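# Seat gear and two bearing rings into their holders

## Task

Take the gear and both bearing rings off the white pads and set each into its matching holder, without disturbing the parts already sitting in other holders, then open the grippers to release.

## Robot and tools

Robot: two six-joint arms, left_arm and right_arm, each with a parallel two-finger gripper. Their bases sit in the scene frame at left_arm (+0.038, +0.325, 0) m, turned slightly with quat_wxyz (+0.998, 0, 0, +0.057), and right_arm (+0.035, -0.265, 0) m, quat_wxyz (+0.997, 0, 0, -0.075). The scene frame has its origin on the tabletop midway between the arms, +x reaching out over the table, +z up, and left_arm on the +y side. The names left and right refer to the arms, not to image sides.

Joint order, used in every command row and every per-joint list in results: shoulder, elbow, waist, wrist pitch, wrist yaw, wrist roll. Nominal ranges in radians: shoulder 0.000 to 3.142, elbow 0.000 to 3.142, waist -2.618 to 3.054, wrist pitch -1.571 to 1.571, wrist yaw -1.571 to 1.571, wrist roll -2.094 to 2.094. True ends may differ by up to 0.036 rad. A command more than 0.036 rad beyond a stated end (and farther out than the current angle) is rejected; one past the real end is clipped there, and the result may print "joint sent to its limit" (its absence proves nothing).

A row is 14 numbers: left_arm's 6 joint angles then its opening, followed by right_arm's 6 angles then its opening. Joint values are absolute target angles in radians, not offsets. Opening runs from -1 (closed) to +1 (fully open, about 0.094 m between pads). Optionally append 12 stiffness factors in [0,1], left arm's six then right arm's six in the joint order above; they scale position gain and persist until replaced.

execute_actions(actions): a list of up to 15 actions; each action is a list of up to 15 rows, each row run for one 1/30 s step, and if fewer than 15 rows are given the last one is repeated to fill the action (0.5 s). An empty list just returns the current state and images.

move(target, speed, blocking): target is one row as above (absolute angles plus openings). All joints of both arms travel on interpolated paths that finish together, so the hand follows a curve; duration is clamped to 0.5 to 10 s. speed, 0.01 to 2 rad/s (default 0.5), caps the rate of whichever joint has farthest to go. Finger openings are applied immediately. Paths ignore obstacles and the other arm. With blocking=false you get a result after 0.5 s while motion continues; you must wait or stop before sending new rows or moves. The result adds a "move:" line with the outcome (done, off_target, moving, held, fault), limits=held or limits=none, and each arm's joint farthest from target. Faster contact means harder impact, and aiming deeper past a contact presses harder.

wait(seconds): 0 to 10 s, holds last commands; returns early if a running move ends. stop(): brakes a running move (needs stopping distance; fingers continue). zoom_image(camera, region): region [x0, y0, x1, y1] in pixels, at most 504 by 504, of cam_head_left, cam_head_right, cam_high, cam_low, cam_left_wrist or cam_right_wrist (all 504x504). read_manual(section) only gives licence text. finished_scene(scene) ends the current scene, given its number, irreversibly; only call it once the parts are seated and released.

Motion limits: each step the joint command is kept within a lead of the measured angle (waist 0.202, shoulder 0.258, elbow 0.238, wrist pitch 0.573, wrist yaw and roll 0.522 rad), and targets that would shift the gripper more than 70 mm are scaled back. So large jumps need several actions; re-send unfinished targets. To keep a joint still, repeat its "Joint targets" value.

Results: a state line per arm with end_effector_position (m, scene frame) and end_effector_quat_wxyz; the position is the point between the pads, about 1 cm behind the fingertips, with fingers along the gripper +z and closing along its y. Reported positions can be off, more when reaching far. Joint positions and Joint velocities list each arm's joints (rad, rad/s) plus pad gap (m). Joint targets shows what is currently being driven. grip_measured is the opening on the command scale (each gripper reads up to about 1 mm off). Torques carry offsets and noise. Action results include step readings; HELD marks steps where an arm's command was held back. "joint command not followed" means a clearance check altered that arm's joints.

Gripping: command an opening about 0.03 below grip_measured for a firm hold, less for a gentle one. Pad force tops out near 50 to 62 N; very thin parts (under about 2 mm) get less.

Avoid: dropping or knocking anything off the table (fails the task), slamming, hard pushes, and arms colliding or pressing each other. Parts in hand may be tugged briefly and loose items nudged, so grip securely. Holding loads heats motors: MOTOR HOT from 75 °C, a 10 s arm stop at 90 °C, and at 100 °C the arm goes limp and falls. Faults are reported as FAULT lines. The robot keeps holding its last command while you compose replies; smooth, efficient motion is preferred.

Each tool is called as a command line: name --argument value for each argument, lists and objects as JSON in quotes; but a table of rows of numbers goes row by row, as --pt "numbers of a row", without its own name.

## Session

execute_actions --actions '[]'

Scene clock: 0.00 s.
left_arm: end_effector_position=(+0.6090, +0.5409, +0.1921) grip_measured=+1.000 end_effector_quat_wxyz=(+0.660, -0.403, +0.616, +0.152) | right_arm: end_effector_position=(+0.1332, -0.5344, +0.1890) grip_measured=+1.000 end_effector_quat_wxyz=(+0.150, +0.457, +0.632, -0.608)
Joint names: [shoulder, elbow, waist, wrist pitch, wrist yaw, wrist roll]
Joint positions: left_arm=[ 2.16   1.406  0.075  0.652 -0.614 -0.412  0.094] | right_arm=[ 1.138  0.578 -0.44  -0.264  1.273  0.098  0.094]
Joint velocities: left_arm=[-0.002  0.002 -0.012 -0.11  -0.066  0.037  0.   ] | right_arm=[-0.007 -0.032 -0.002 -0.022 -0.037 -0.037  0.   ]
Joint torques (N m, as the arm reports them, + toward a larger angle): no reading
Joint targets: left_arm=[2.146 1.416 0.075 0.654 -0.616 -0.408] | right_arm=[1.130 0.591 -0.440 -0.259 1.286 0.102]
Joint stiffness scale: left_arm=[1. 1. 1. 1. 1. 1.] | right_arm=[1. 1. 1. 1. 1. 1.]

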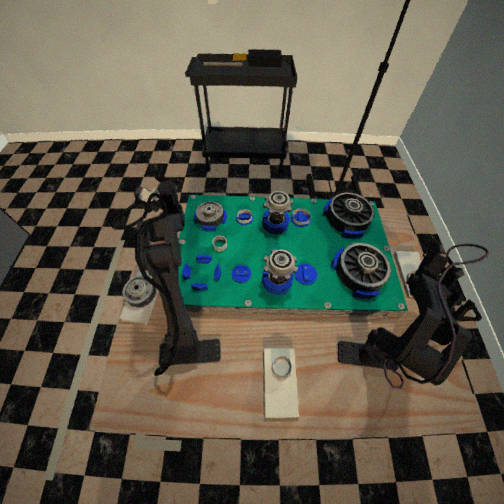

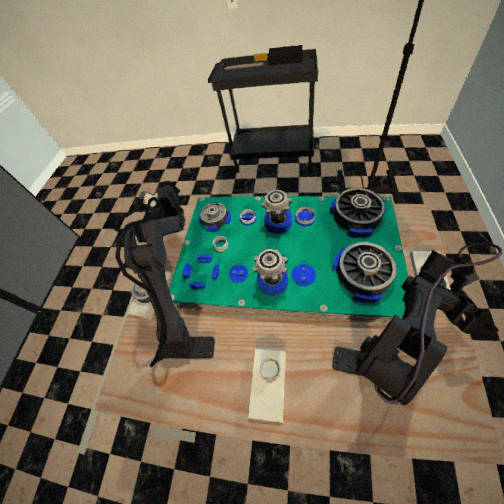

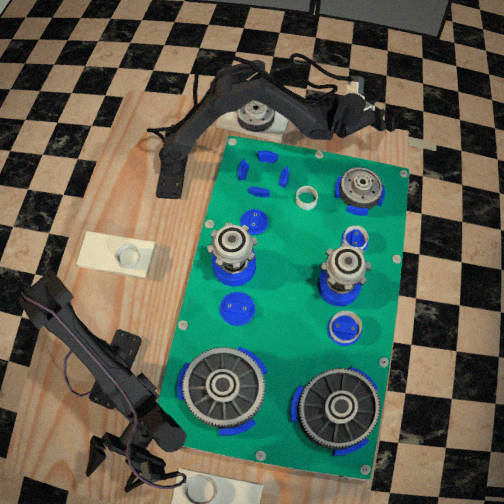

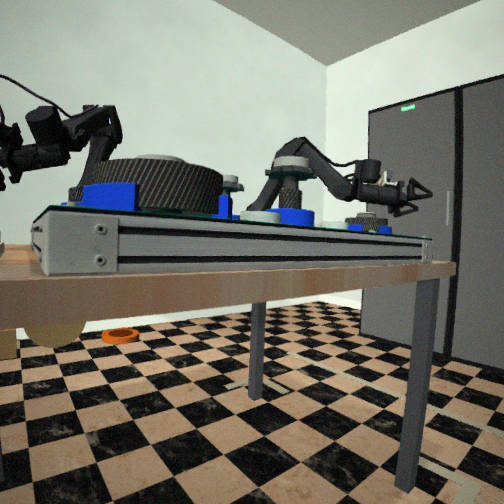

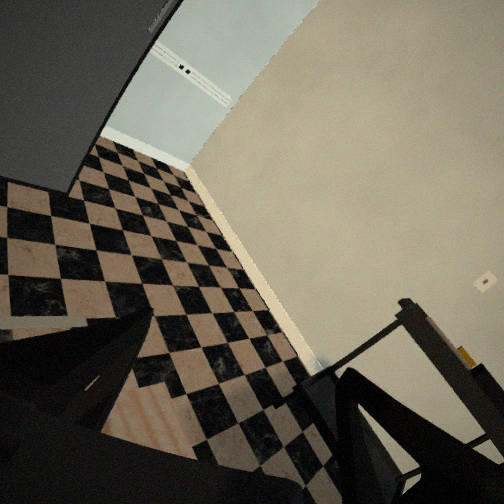

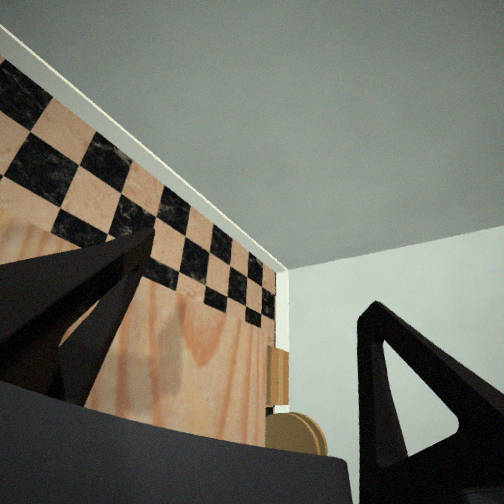

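zoom_image --camera "cam_high" --region '[150, 60, 430, 360]'

zoom_image --camera "cam_head_left" --region '[100, 180, 440, 430]'

zoom_image --camera "cam_high" --region '[60, 220, 300, 504]'

Region (150, 60, 430, 360) of cam_high's 504x504 image, scaled by 1.680, with more detail than that image has; it fills the left 470 columns of this view, and the rest is white.

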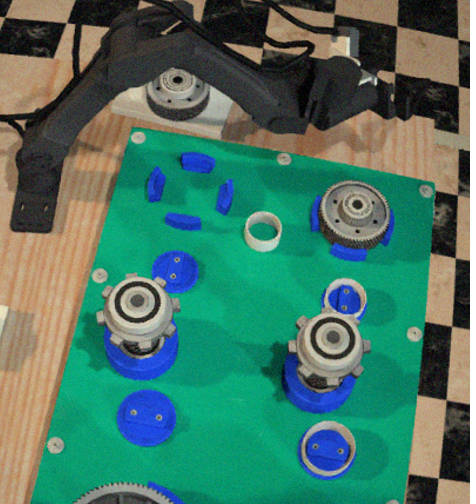

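Region (100, 180, 440, 430) of cam_head_left's 504x504 image, scaled by 1.482, with more detail than that image has; it fills the top 371 rows of this view, and the rest is white.

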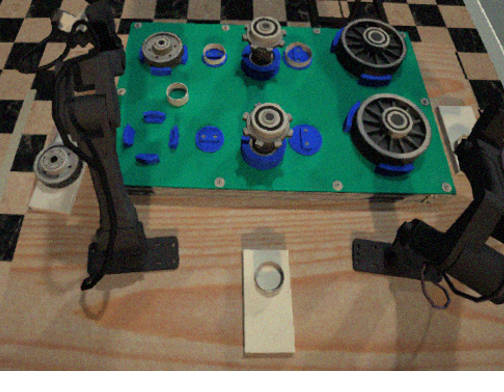

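Region (60, 220, 300, 504) of cam_high's 504x504 image, scaled by 1.775, with more detail than that image has; it fills the left 426 columns of this view, and the rest is white.

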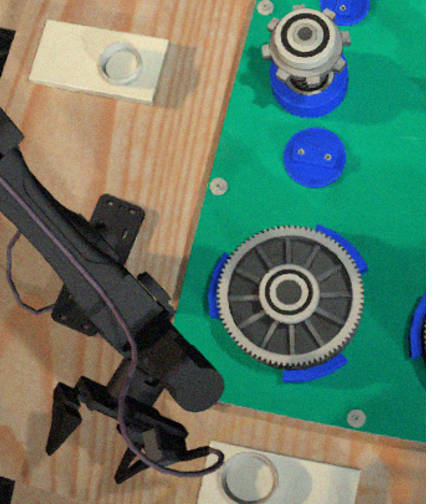

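move --target '[1.53,1.555,0.652,-1.55,0,0,1, 2.051,1.994,-0.563,-1.513,0,0,1]' --speed 0.8

Scene clock: 7.80 s.
left_arm: end_effector_position=(+0.2268, +0.5074, +0.1870) grip_measured=+1.000 end_effector_quat_wxyz=(+0.000, -0.374, +0.927, +0.004) | right_arm: end_effector_position=(+0.3295, -0.5163, +0.1427) grip_measured=+1.000 end_effector_quat_wxyz=(-0.009, +0.347, +0.938, -0.003)
Joint names: [shoulder, elbow, waist, wrist pitch, wrist yaw, wrist roll]
Joint positions: left_arm=[ 1.551  1.522  0.644 -1.538 -0.007 -0.008  0.094] | right_arm=[ 2.052  1.965 -0.554 -1.498  0.012  0.006  0.094]
Joint velocities: left_arm=[-0.002 -0.022 -0.002  0.007  0.037  0.051  0.   ] | right_arm=[ 0.002 -0.012 -0.002  0.007  0.051 -0.037  0.   ]
Joint torques (N m, as the arm reports them, + toward a larger angle): left_arm=[-6.62  9.35  0.62  0.19  0.02  0.05] | right_arm=[-10.18   6.94  -0.81  -0.05  -0.14  -0.08]
Joint targets: left_arm=[1.530 1.555 0.652 -1.550 0.000 -0.000] | right_arm=[2.051 1.994 -0.563 -1.513 0.000 -0.000]
Joint stiffness scale: left_arm=[1. 1. 1. 1. 1. 1.] | right_arm=[1. 1. 1. 1. 1. 1.]
move: off_target (left_arm, right_arm); limits=none; left_arm: farthest joint: the elbow, 0.033 radians from its target (0.149 radians at the start); right_arm: farthest joint: the elbow, 0.029 radians from its target (1.416 radians at the start)

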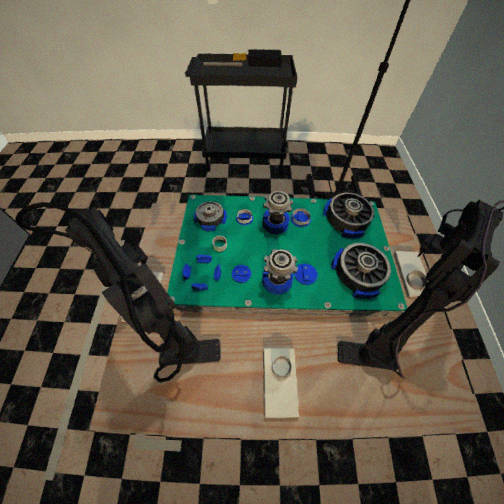

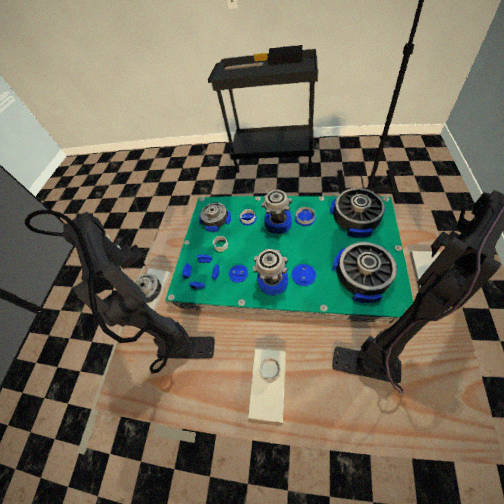

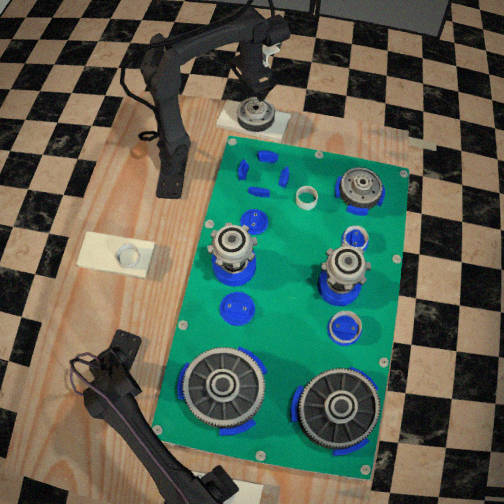

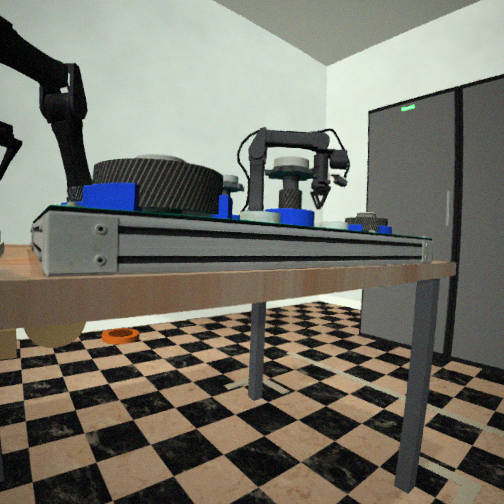

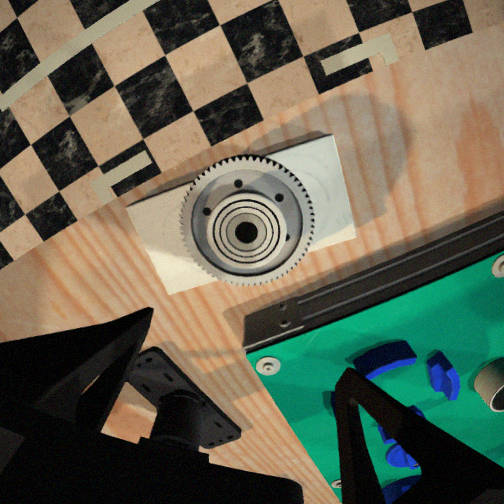

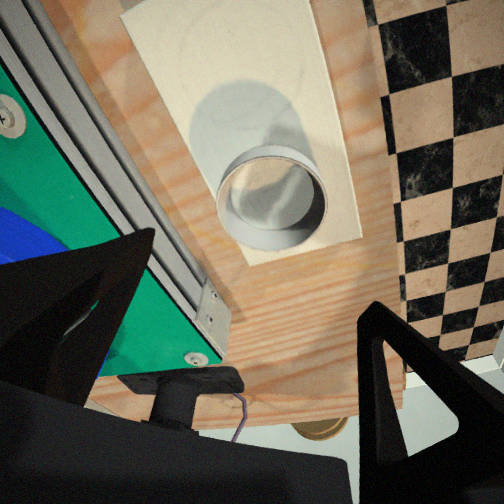

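zoom_image --camera "cam_low" --region '[200, 120, 440, 260]'

zoom_image --camera "cam_high" --region '[200, 60, 400, 260]'

Region (200, 120, 440, 260) of cam_low's 504x504 image, scaled by 2.100, with more detail than that image has; it fills the top 294 rows of this view, and the rest is white.

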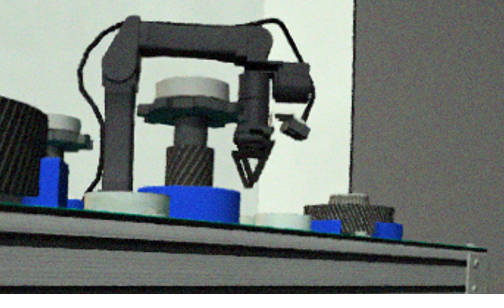

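Region (200, 60, 400, 260) of cam_high's 504x504 image, scaled by 2.520, with more detail than that image has.

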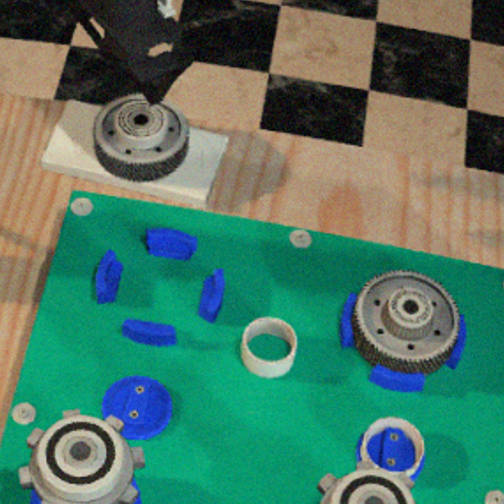

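move --target '[1.52,1.255,0.652,-1.285,0,0,1, 2.005,1.765,-0.563,-1.312,0,0,1]' --speed 0.4

Scene clock: 11.23 s.
left_arm: end_effector_position=(+0.2273, +0.5079, +0.1229) grip_measured=+1.000 end_effector_quat_wxyz=(-0.008, -0.374, +0.927, +0.000) | right_arm: end_effector_position=(+0.3265, -0.5137, +0.0988) grip_measured=+1.000 end_effector_quat_wxyz=(-0.015, +0.347, +0.938, -0.001)
Joint names: [shoulder, elbow, waist, wrist pitch, wrist yaw, wrist roll]
Joint positions: left_arm=[ 1.551  1.266  0.644 -1.301 -0.006 -0.008  0.094] | right_arm=[ 2.037  1.768 -0.554 -1.33   0.012  0.006  0.094]
Joint velocities: left_arm=[ 0.002 -0.017 -0.007 -0.051 -0.037  0.081  0.   ] | right_arm=[ 0.007  0.007  0.012  0.007  0.037 -0.037  0.   ]
Joint torques (N m, as the arm reports them, + toward a larger angle): left_arm=[-7.47  5.47  0.66  0.52  0.03  0.05] | right_arm=[-12.82   4.84  -0.82   0.24  -0.14  -0.08]
Joint targets: left_arm=[1.520 1.255 0.652 -1.285 0.000 -0.000] | right_arm=[2.005 1.765 -0.563 -1.312 0.000 0.000]
Joint stiffness scale: left_arm=[1. 1. 1. 1. 1. 1.] | right_arm=[1. 1. 1. 1. 1. 1.]
move: off_target (left_arm, right_arm); limits=none; left_arm: farthest joint: the shoulder, 0.031 radians from its target (0.031 radians at the start); right_arm: farthest joint: the shoulder, 0.032 radians from its target (0.047 radians at the start)

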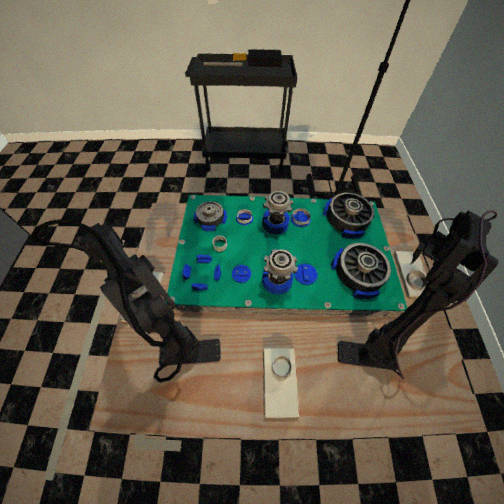

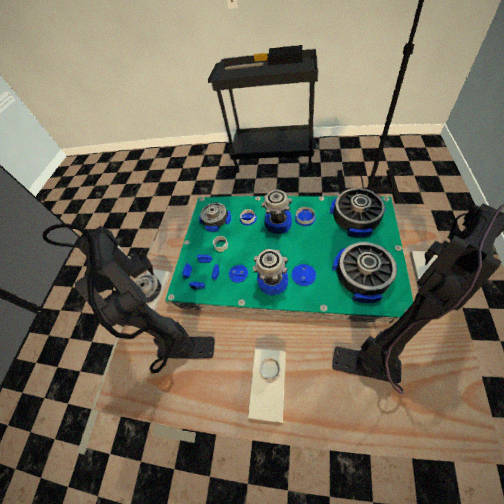

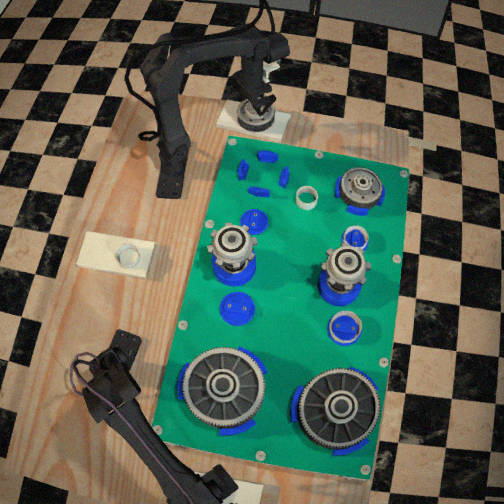

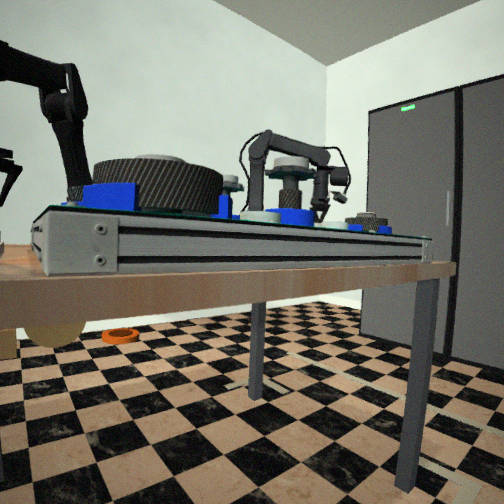

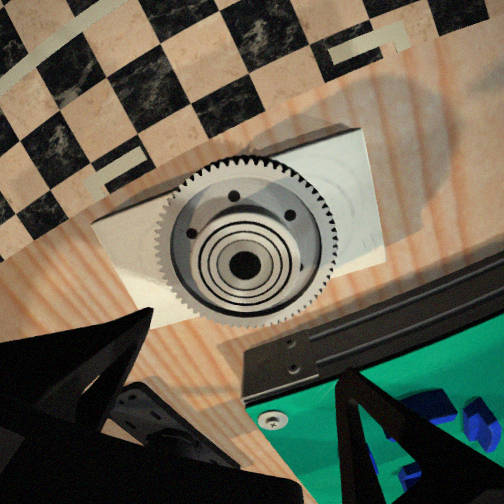

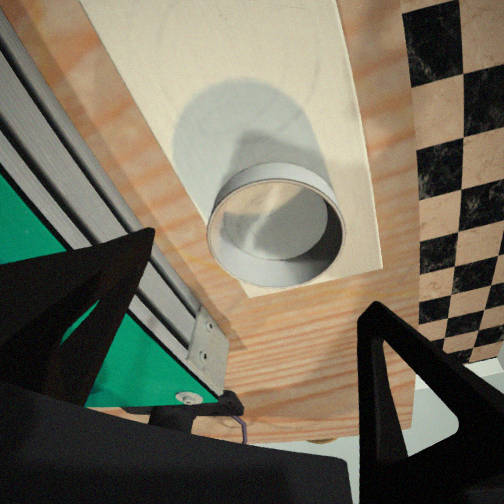

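move --target '[1.62,1.215,0.652,-1.160,0,0,1, 1.988,1.626,-0.583,-1.161,0,0,1]' --speed 0.3

Scene clock: 15.87 s.
left_arm: end_effector_position=(+0.2418, +0.5216, +0.0967) grip_measured=+1.000 end_effector_quat_wxyz=(+0.002, -0.374, +0.927, +0.004) | right_arm: end_effector_position=(+0.3214, -0.5203, +0.0701) grip_measured=+1.000 end_effector_quat_wxyz=(-0.002, +0.358, +0.934, -0.006)
Joint names: [shoulder, elbow, waist, wrist pitch, wrist yaw, wrist roll]
Joint positions: left_arm=[ 1.616  1.228  0.644 -1.177 -0.006 -0.007  0.094] | right_arm=[ 2.021  1.63  -0.576 -1.18   0.012  0.005  0.094]
Joint velocities: left_arm=[ 0.002  0.007 -0.007  0.051 -0.066 -0.037  0.   ] | right_arm=[ 0.007  0.007 -0.017 -0.022 -0.007 -0.007  0.   ]
Joint torques (N m, as the arm reports them, + toward a larger angle): left_arm=[-5.41  5.18  0.66  0.6   0.01  0.07] | right_arm=[-12.74   4.73  -0.67   0.27  -0.14  -0.09]
Joint targets: left_arm=[1.620 1.215 0.652 -1.160 -0.000 0.000] | right_arm=[1.988 1.626 -0.583 -1.161 0.000 -0.000]
Joint stiffness scale: left_arm=[1. 1. 1. 1. 1. 1.] | right_arm=[1. 1. 1. 1. 1. 1.]
move: off_target (right_arm); limits=none; left_arm: farthest joint: the wrist pitch, 0.017 radians from its target (0.141 radians at the start); right_arm: farthest joint: the shoulder, 0.033 radians from its target (0.049 radians at the start)

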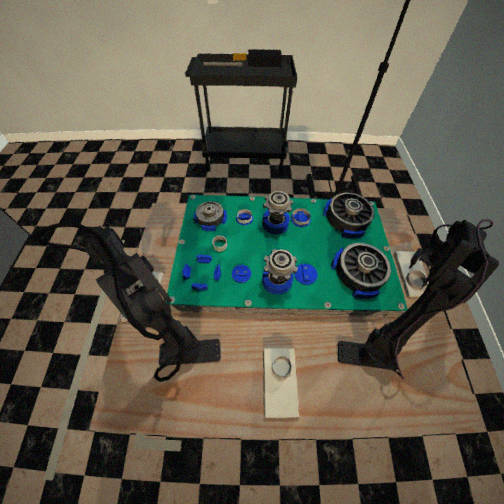

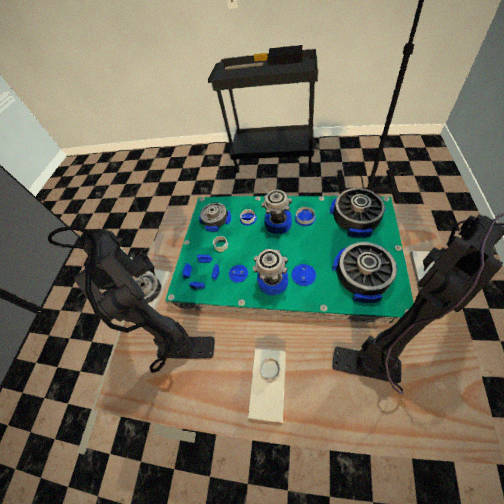

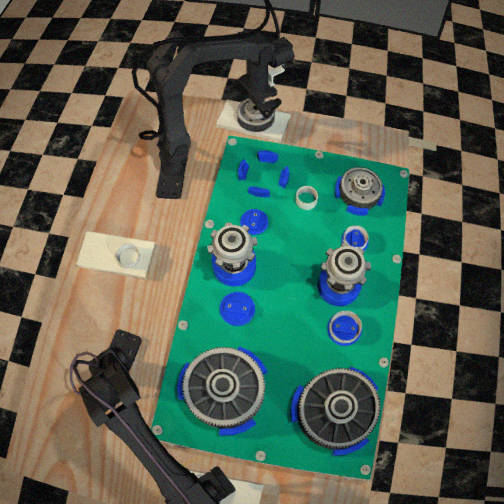

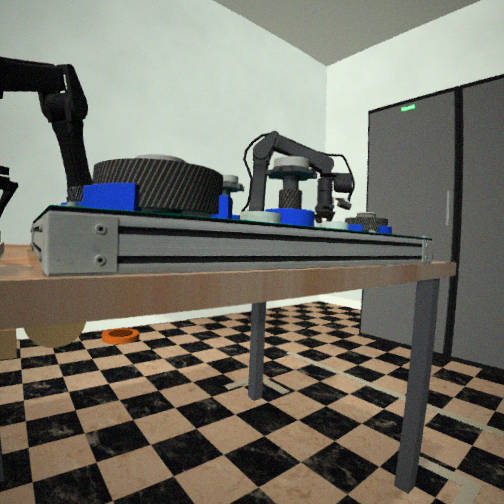

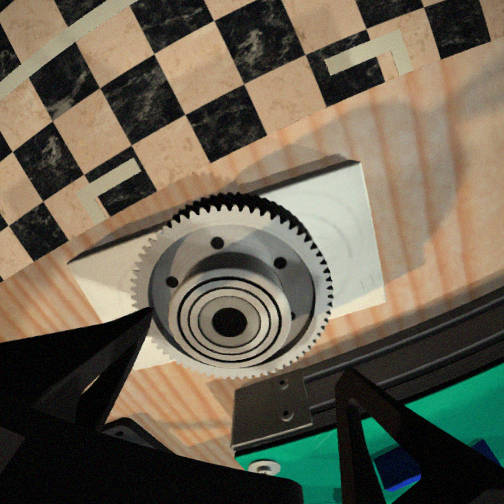

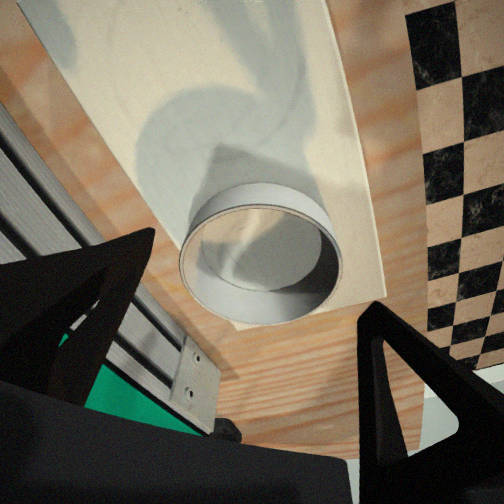

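zoom_image --camera "cam_high" --region '[200, 50, 320, 150]'

zoom_image --camera "cam_head_left" --region '[380, 230, 480, 320]'

zoom_image --camera "cam_left_wrist" --region '[100, 180, 400, 430]'

Region (200, 50, 320, 150) of cam_high's 504x504 image, scaled by 4.200, with more detail than that image has.

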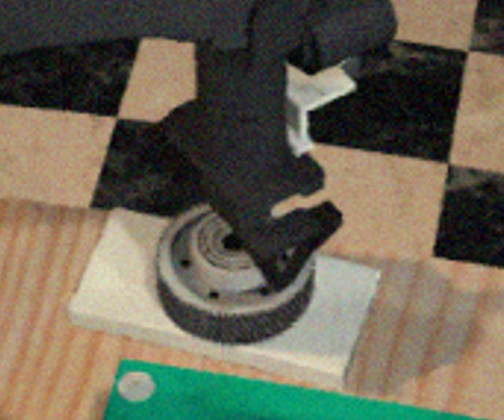

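Region (380, 230, 480, 320) of cam_head_left's 504x504 image, scaled by 5.040, with more detail than that image has; it fills the top 454 rows of this view, and the rest is white.

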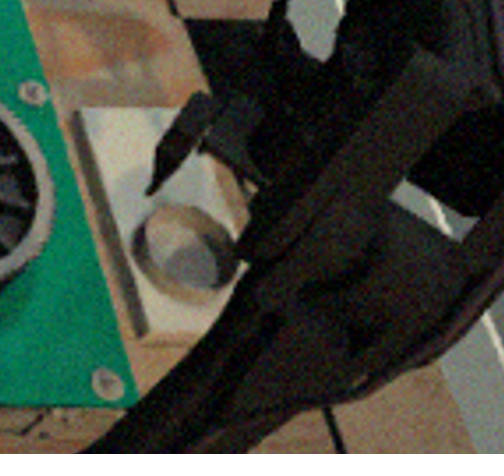

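Region (100, 180, 400, 430) of cam_left_wrist's 504x504 image, scaled by 1.680, with more detail than that image has.

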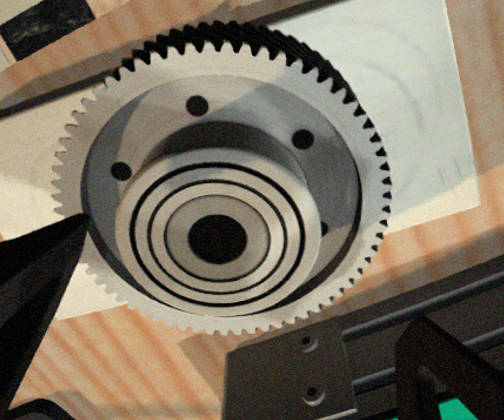

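move --target '[1.634,1.182,0.698,-1.119,0,0,1, 1.948,1.528,-0.583,-1.103,0,0,1]' --speed 0.2

Scene clock: 19.27 s.
left_arm: end_effector_position=(+0.2329, +0.5308, +0.0852) grip_measured=+1.000 end_effector_quat_wxyz=(-0.001, -0.395, +0.919, +0.003) | right_arm: end_effector_position=(+0.3131, -0.5129, +0.0618) grip_measured=+1.000 end_effector_quat_wxyz=(+0.001, +0.358, +0.934, -0.007)
Joint names: [shoulder, elbow, waist, wrist pitch, wrist yaw, wrist roll]
Joint positions: left_arm=[ 1.629  1.195  0.69  -1.136 -0.006 -0.007  0.094] | right_arm=[ 1.978  1.535 -0.576 -1.122  0.012  0.005  0.094]
Joint velocities: left_arm=[ 0.002 -0.002  0.007 -0.007 -0.066  0.051  0.   ] | right_arm=[-0.007 -0.007  0.012 -0.081 -0.11   0.022  0.   ]
Joint torques (N m, as the arm reports them, + toward a larger angle): left_arm=[-5.44  5.3   0.69  0.56  0.02  0.05] | right_arm=[-12.13   4.5   -0.63   0.26  -0.13  -0.07]
Joint targets: left_arm=[1.634 1.182 0.698 -1.119 -0.000 -0.000] | right_arm=[1.948 1.528 -0.583 -1.103 -0.000 0.000]
Joint stiffness scale: left_arm=[1. 1. 1. 1. 1. 1.] | right_arm=[1. 1. 1. 1. 1. 1.]
move: off_target (right_arm); limits=none; left_arm: farthest joint: the wrist pitch, 0.017 radians from its target (0.057 radians at the start); right_arm: farthest joint: the shoulder, 0.030 radians from its target (0.073 radians at the start)

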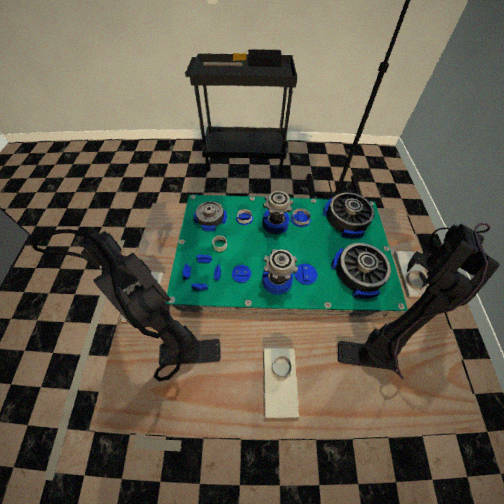

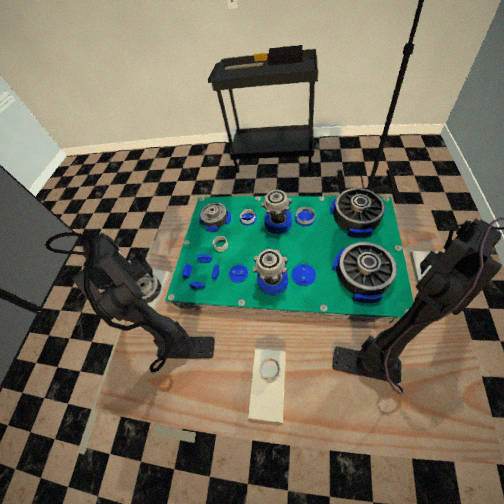

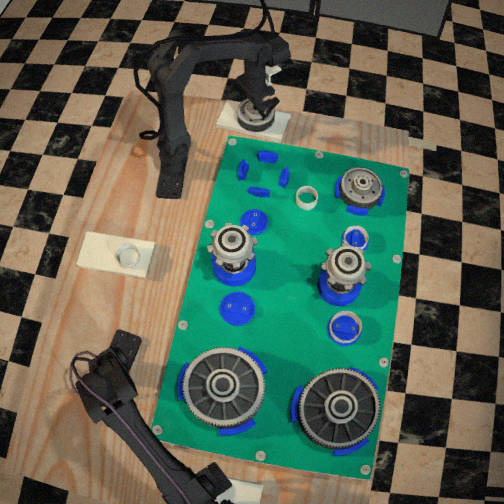

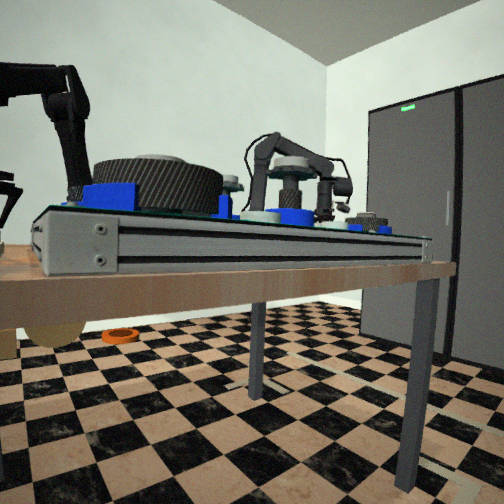

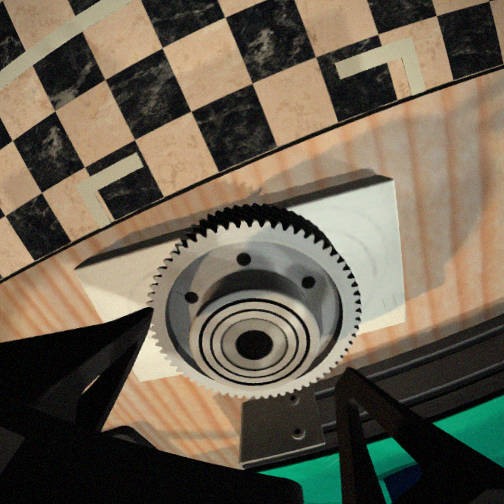

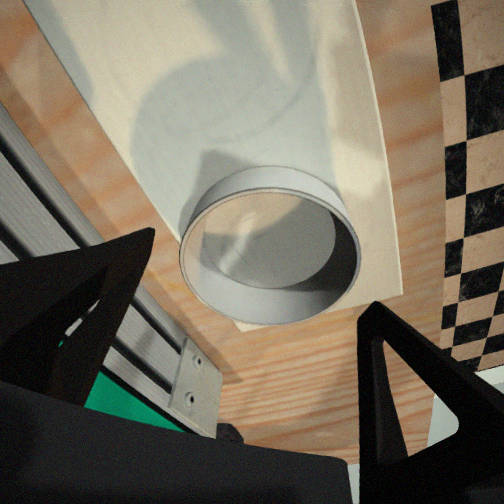

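move --target '[1.634,1.087,0.698,-1.025,0,0,1, 1.995,1.440,-0.583,-1.003,0,0,1]' --speed 0.12

Scene clock: 22.07 s.
left_arm: end_effector_position=(+0.2287, +0.5264, +0.0676) grip_measured=+1.000 end_effector_quat_wxyz=(-0.004, -0.395, +0.919, +0.002) | right_arm: end_effector_position=(+0.3109, -0.5097, +0.0370) grip_measured=+1.000 end_effector_quat_wxyz=(-0.000, +0.357, +0.934, -0.003)
Joint names: [shoulder, elbow, waist, wrist pitch, wrist yaw, wrist roll]
Joint positions: left_arm=[ 1.629  1.123  0.69  -1.072 -0.006 -0.007  0.094] | right_arm=[ 1.992  1.454 -0.576 -1.031  0.006  0.004  0.094]
Joint velocities: left_arm=[ 0.002  0.007  0.007 -0.051  0.066 -0.007  0.   ] | right_arm=[ 0.007  0.002  0.002  0.007 -0.022 -0.037  0.   ]
Joint torques (N m, as the arm reports them, + toward a larger angle): left_arm=[-5.37  3.07  0.71  0.91  0.03  0.05] | right_arm=[-9.22  3.94 -0.57  0.38 -0.07 -0.06]
Joint targets: left_arm=[1.634 1.087 0.698 -1.025 -0.000 -0.000] | right_arm=[1.995 1.440 -0.583 -1.003 0.000 0.000]
Joint stiffness scale: left_arm=[1. 1. 1. 1. 1. 1.] | right_arm=[1. 1. 1. 1. 1. 1.]
move: off_target (left_arm, right_arm); limits=none; left_arm: farthest joint: the wrist pitch, 0.047 radians from its target (0.111 radians at the start); right_arm: farthest joint: the wrist pitch, 0.028 radians from its target (0.118 radians at the start)

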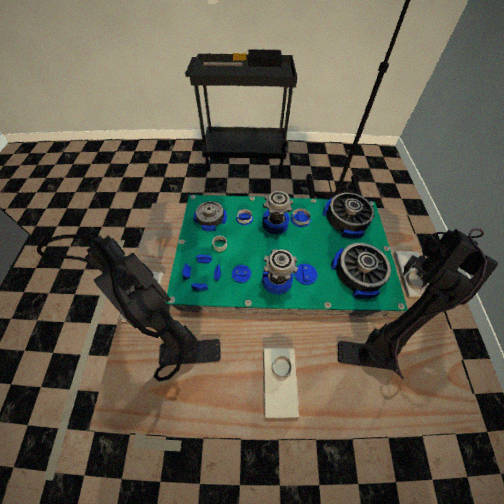

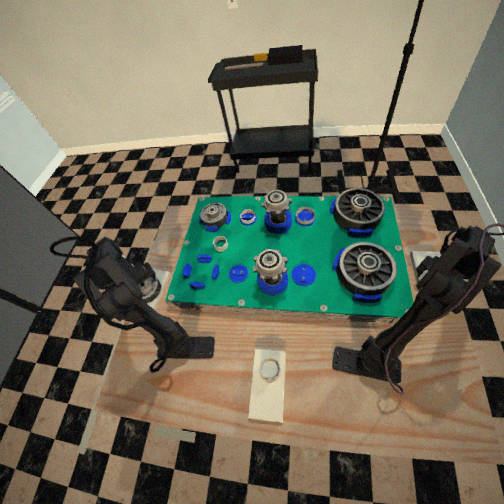

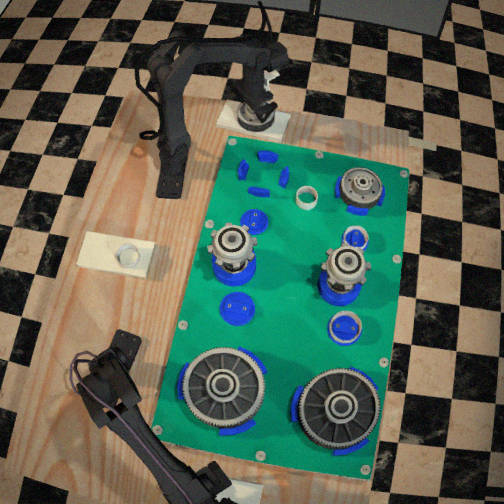

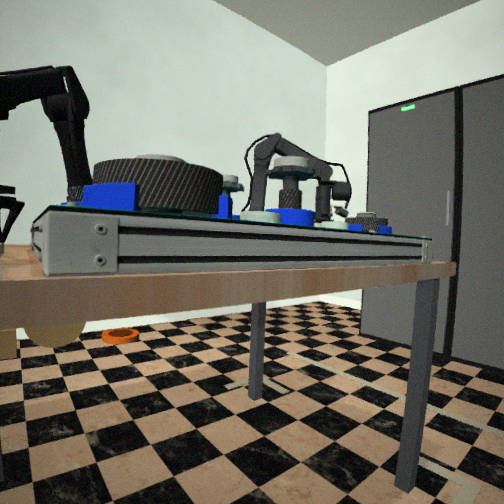

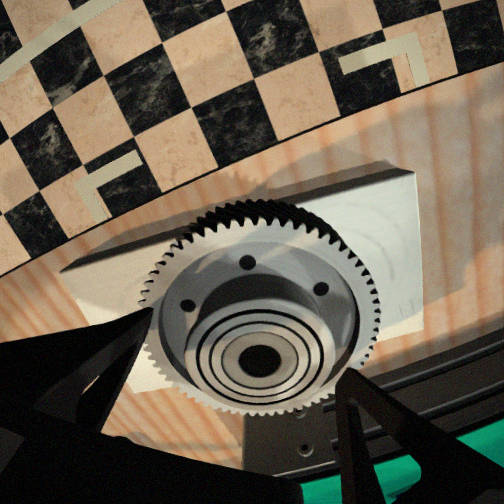

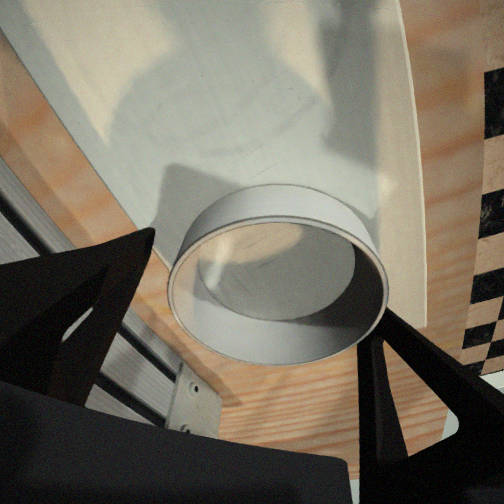

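zoom_image --camera "cam_left_wrist" --region '[110, 190, 410, 440]'

Region (110, 190, 410, 440) of cam_left_wrist's 504x504 image, scaled by 1.680, with more detail than that image has.

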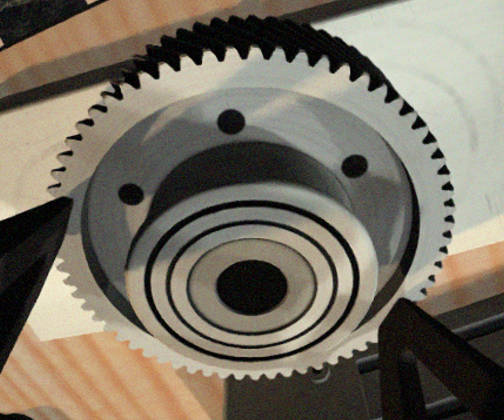

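move --target '[1.641,1.183,0.698,-1.096,0,0,1, 1.954,1.498,-0.590,-1.069,0,0,1]' --speed 0.1

execute_actions --actions '[[[1.641,1.183,0.698,-1.096,0,0,0.75, 1.954,1.498,-0.590,-1.069,0,0,0.85]],[[1.641,1.183,0.698,-1.096,0,0,0.45, 1.954,1.498,-0.590,-1.069,0,0,0.6]]]'

Scene clock: 25.03 s.
left_arm: end_effector_position=(+0.2321, +0.5300, +0.0739) grip_measured=+1.000 end_effector_quat_wxyz=(+0.002, -0.395, +0.919, +0.004) | right_arm: end_effector_position=(+0.3092, -0.5110, +0.0410) grip_measured=+1.000 end_effector_quat_wxyz=(-0.003, +0.360, +0.933, -0.002)
Joint names: [shoulder, elbow, waist, wrist pitch, wrist yaw, wrist roll]
Joint positions: left_arm=[ 1.629  1.149  0.69  -1.084 -0.006 -0.007  0.094] | right_arm=[ 1.992  1.47  -0.582 -1.054  0.006  0.004  0.094]
Joint velocities: left_arm=[ 0.002 -0.002  0.022  0.007  0.037  0.037  0.   ] | right_arm=[ 0.007  0.012 -0.012 -0.066 -0.007  0.007  0.   ]
Joint torques (N m, as the arm reports them, + toward a larger angle): left_arm=[-4.8   9.35  0.7   0.22  0.03  0.05] | right_arm=[-12.88   6.77  -0.71  -0.05  -0.1   -0.05]
Joint targets: left_arm=[1.641 1.183 0.698 -1.096 0.000 -0.000] | right_arm=[1.954 1.498 -0.590 -1.069 0.000 -0.000]
Joint stiffness scale: left_arm=[1. 1. 1. 1. 1. 1.] | right_arm=[1. 1. 1. 1. 1. 1.]
move: off_target (left_arm, right_arm); limits=none; left_arm: farthest joint: the elbow, 0.034 radians from its target (0.060 radians at the start); right_arm: farthest joint: the shoulder, 0.038 radians from its target (0.038 radians at the start)

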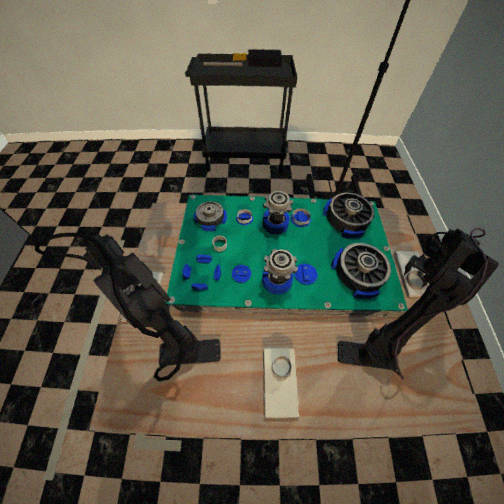

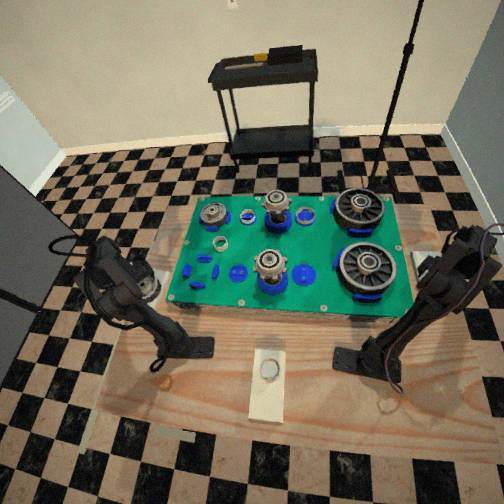

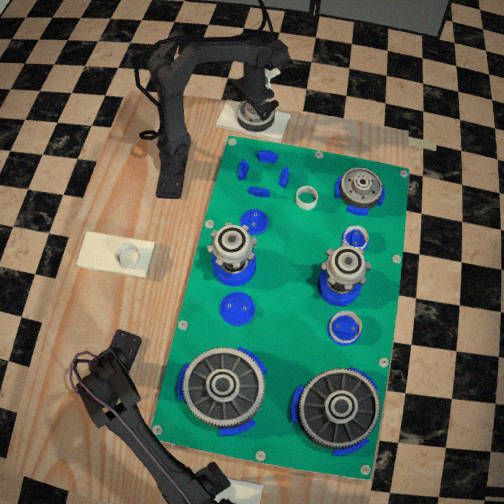

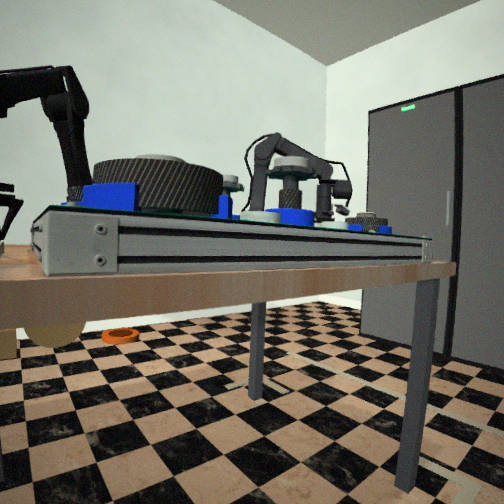

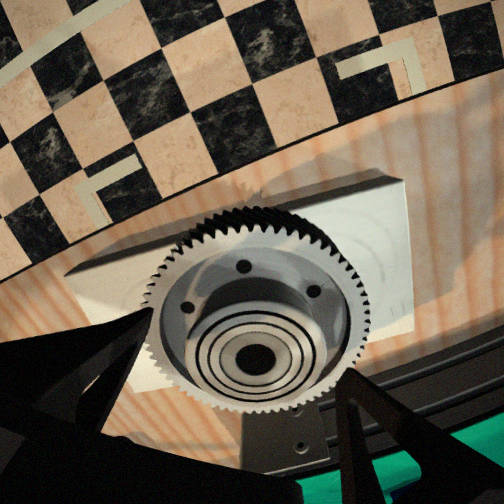

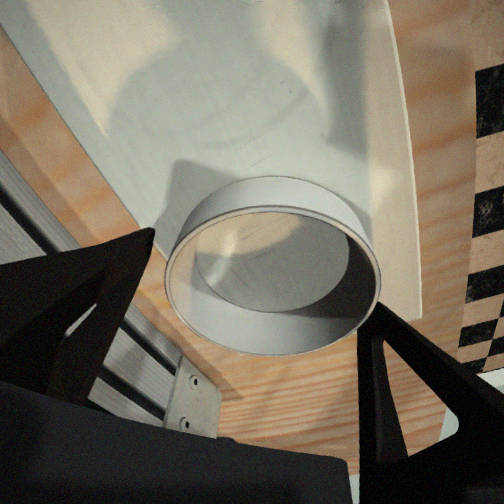

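Scene clock: 26.03 s.
left_arm: end_effector_position=(+0.2320, +0.5299, +0.0739) grip_measured=+0.452 end_effector_quat_wxyz=(+0.002, -0.395, +0.919, +0.004) | right_arm: end_effector_position=(+0.3091, -0.5108, +0.0410) grip_measured=+0.603 end_effector_quat_wxyz=(-0.004, +0.360, +0.933, -0.001)
Joint names: [shoulder, elbow, waist, wrist pitch, wrist yaw, wrist roll]
Joint positions: left_arm=[ 1.629  1.149  0.69  -1.085 -0.006 -0.007  0.068] | right_arm=[ 1.992  1.47  -0.582 -1.055  0.005  0.004  0.075]
Joint velocities: left_arm=[-0.012 -0.012  0.012 -0.037 -0.007  0.037  0.001] | right_arm=[-0.012  0.017 -0.007 -0.066  0.037  0.007 -0.001]
Joint torques (N m, as the arm reports them, + toward a larger angle): left_arm=[-4.88  9.39  0.67  0.23  0.03  0.06] | right_arm=[-12.88   6.75  -0.72  -0.03  -0.09  -0.06]
Joint targets: left_arm=[1.641 1.183 0.698 -1.096 -0.000 -0.000] | right_arm=[1.954 1.498 -0.590 -1.069 -0.000 0.000]
Joint stiffness scale: left_arm=[1. 1. 1. 1. 1. 1.] | right_arm=[1. 1. 1. 1. 1. 1.]
Step readings (joint positions; steps 1 to 15: 1st action; 16 to 30: 2nd action):
0: left_arm=[1.629 1.149 0.690 -1.084 -0.006 -0.007] | right_arm=[1.992 1.470 -0.582 -1.054 0.006 0.004]
1: left_arm=[1.629 1.149 0.690 -1.084 -0.006 -0.007] | right_arm=[1.992 1.470 -0.582 -1.054 0.006 0.004]
2: left_arm=[1.629 1.149 0.690 -1.084 -0.006 -0.007] | right_arm=[1.992 1.470 -0.582 -1.054 0.006 0.004]
4: left_arm=[1.629 1.149 0.690 -1.085 -0.006 -0.007] | right_arm=[1.992 1.470 -0.582 -1.054 0.006 0.004]
8: left_arm=[1.629 1.149 0.690 -1.085 -0.006 -0.007] | right_arm=[1.992 1.470 -0.582 -1.054 0.006 0.004]
15: left_arm=[1.629 1.149 0.690 -1.085 -0.006 -0.007] | right_arm=[1.992 1.470 -0.582 -1.055 0.006 0.004]
16: left_arm=[1.629 1.149 0.690 -1.085 -0.006 -0.007] | right_arm=[1.992 1.470 -0.582 -1.055 0.006 0.004]
17: left_arm=[1.629 1.149 0.690 -1.085 -0.006 -0.007] | right_arm=[1.992 1.470 -0.582 -1.055 0.006 0.004]
19: left_arm=[1.629 1.149 0.690 -1.085 -0.006 -0.007] | right_arm=[1.992 1.470 -0.582 -1.055 0.005 0.004]
23: left_arm=[1.629 1.149 0.690 -1.085 -0.006 -0.007] | right_arm=[1.992 1.470 -0.582 -1.055 0.005 0.004]
30: Joint positions above

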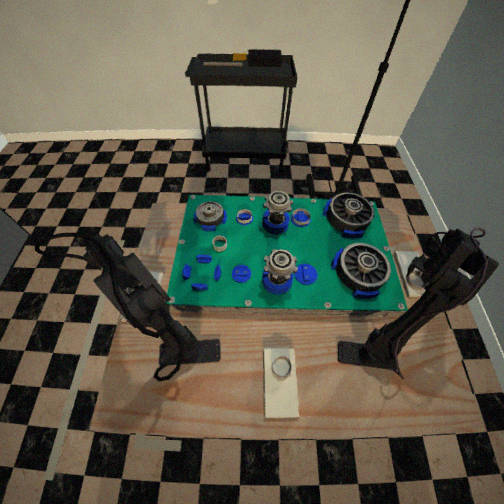

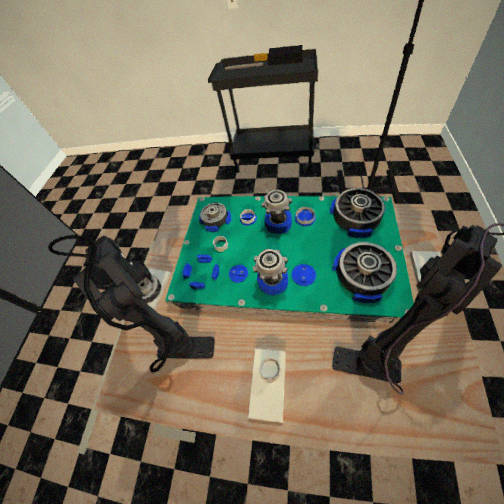

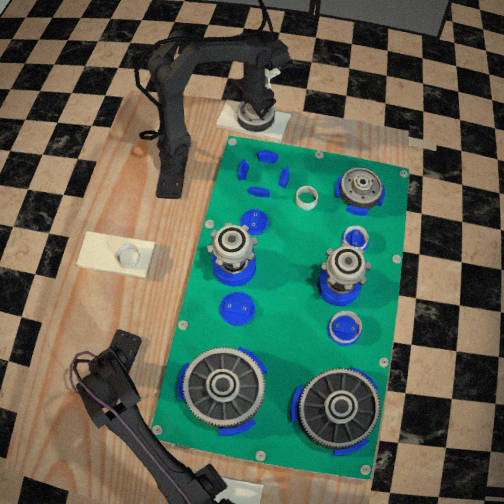

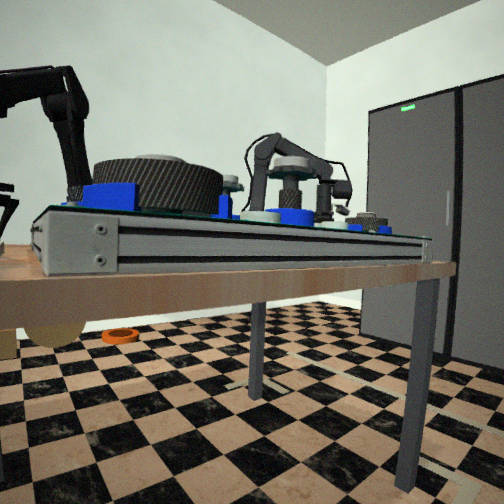

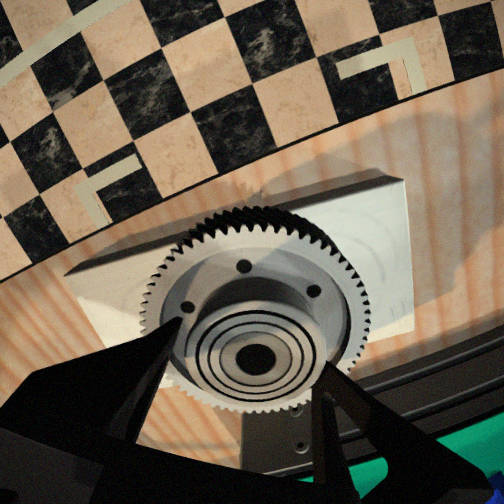

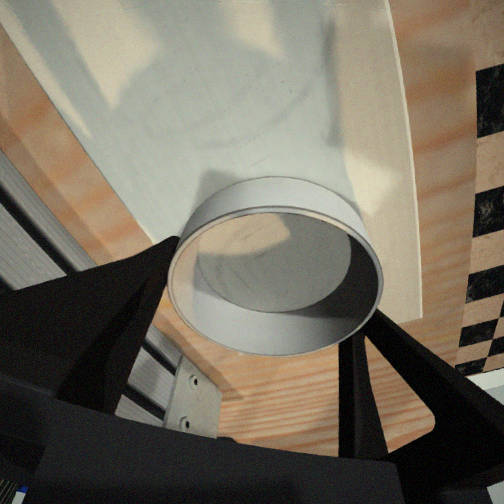

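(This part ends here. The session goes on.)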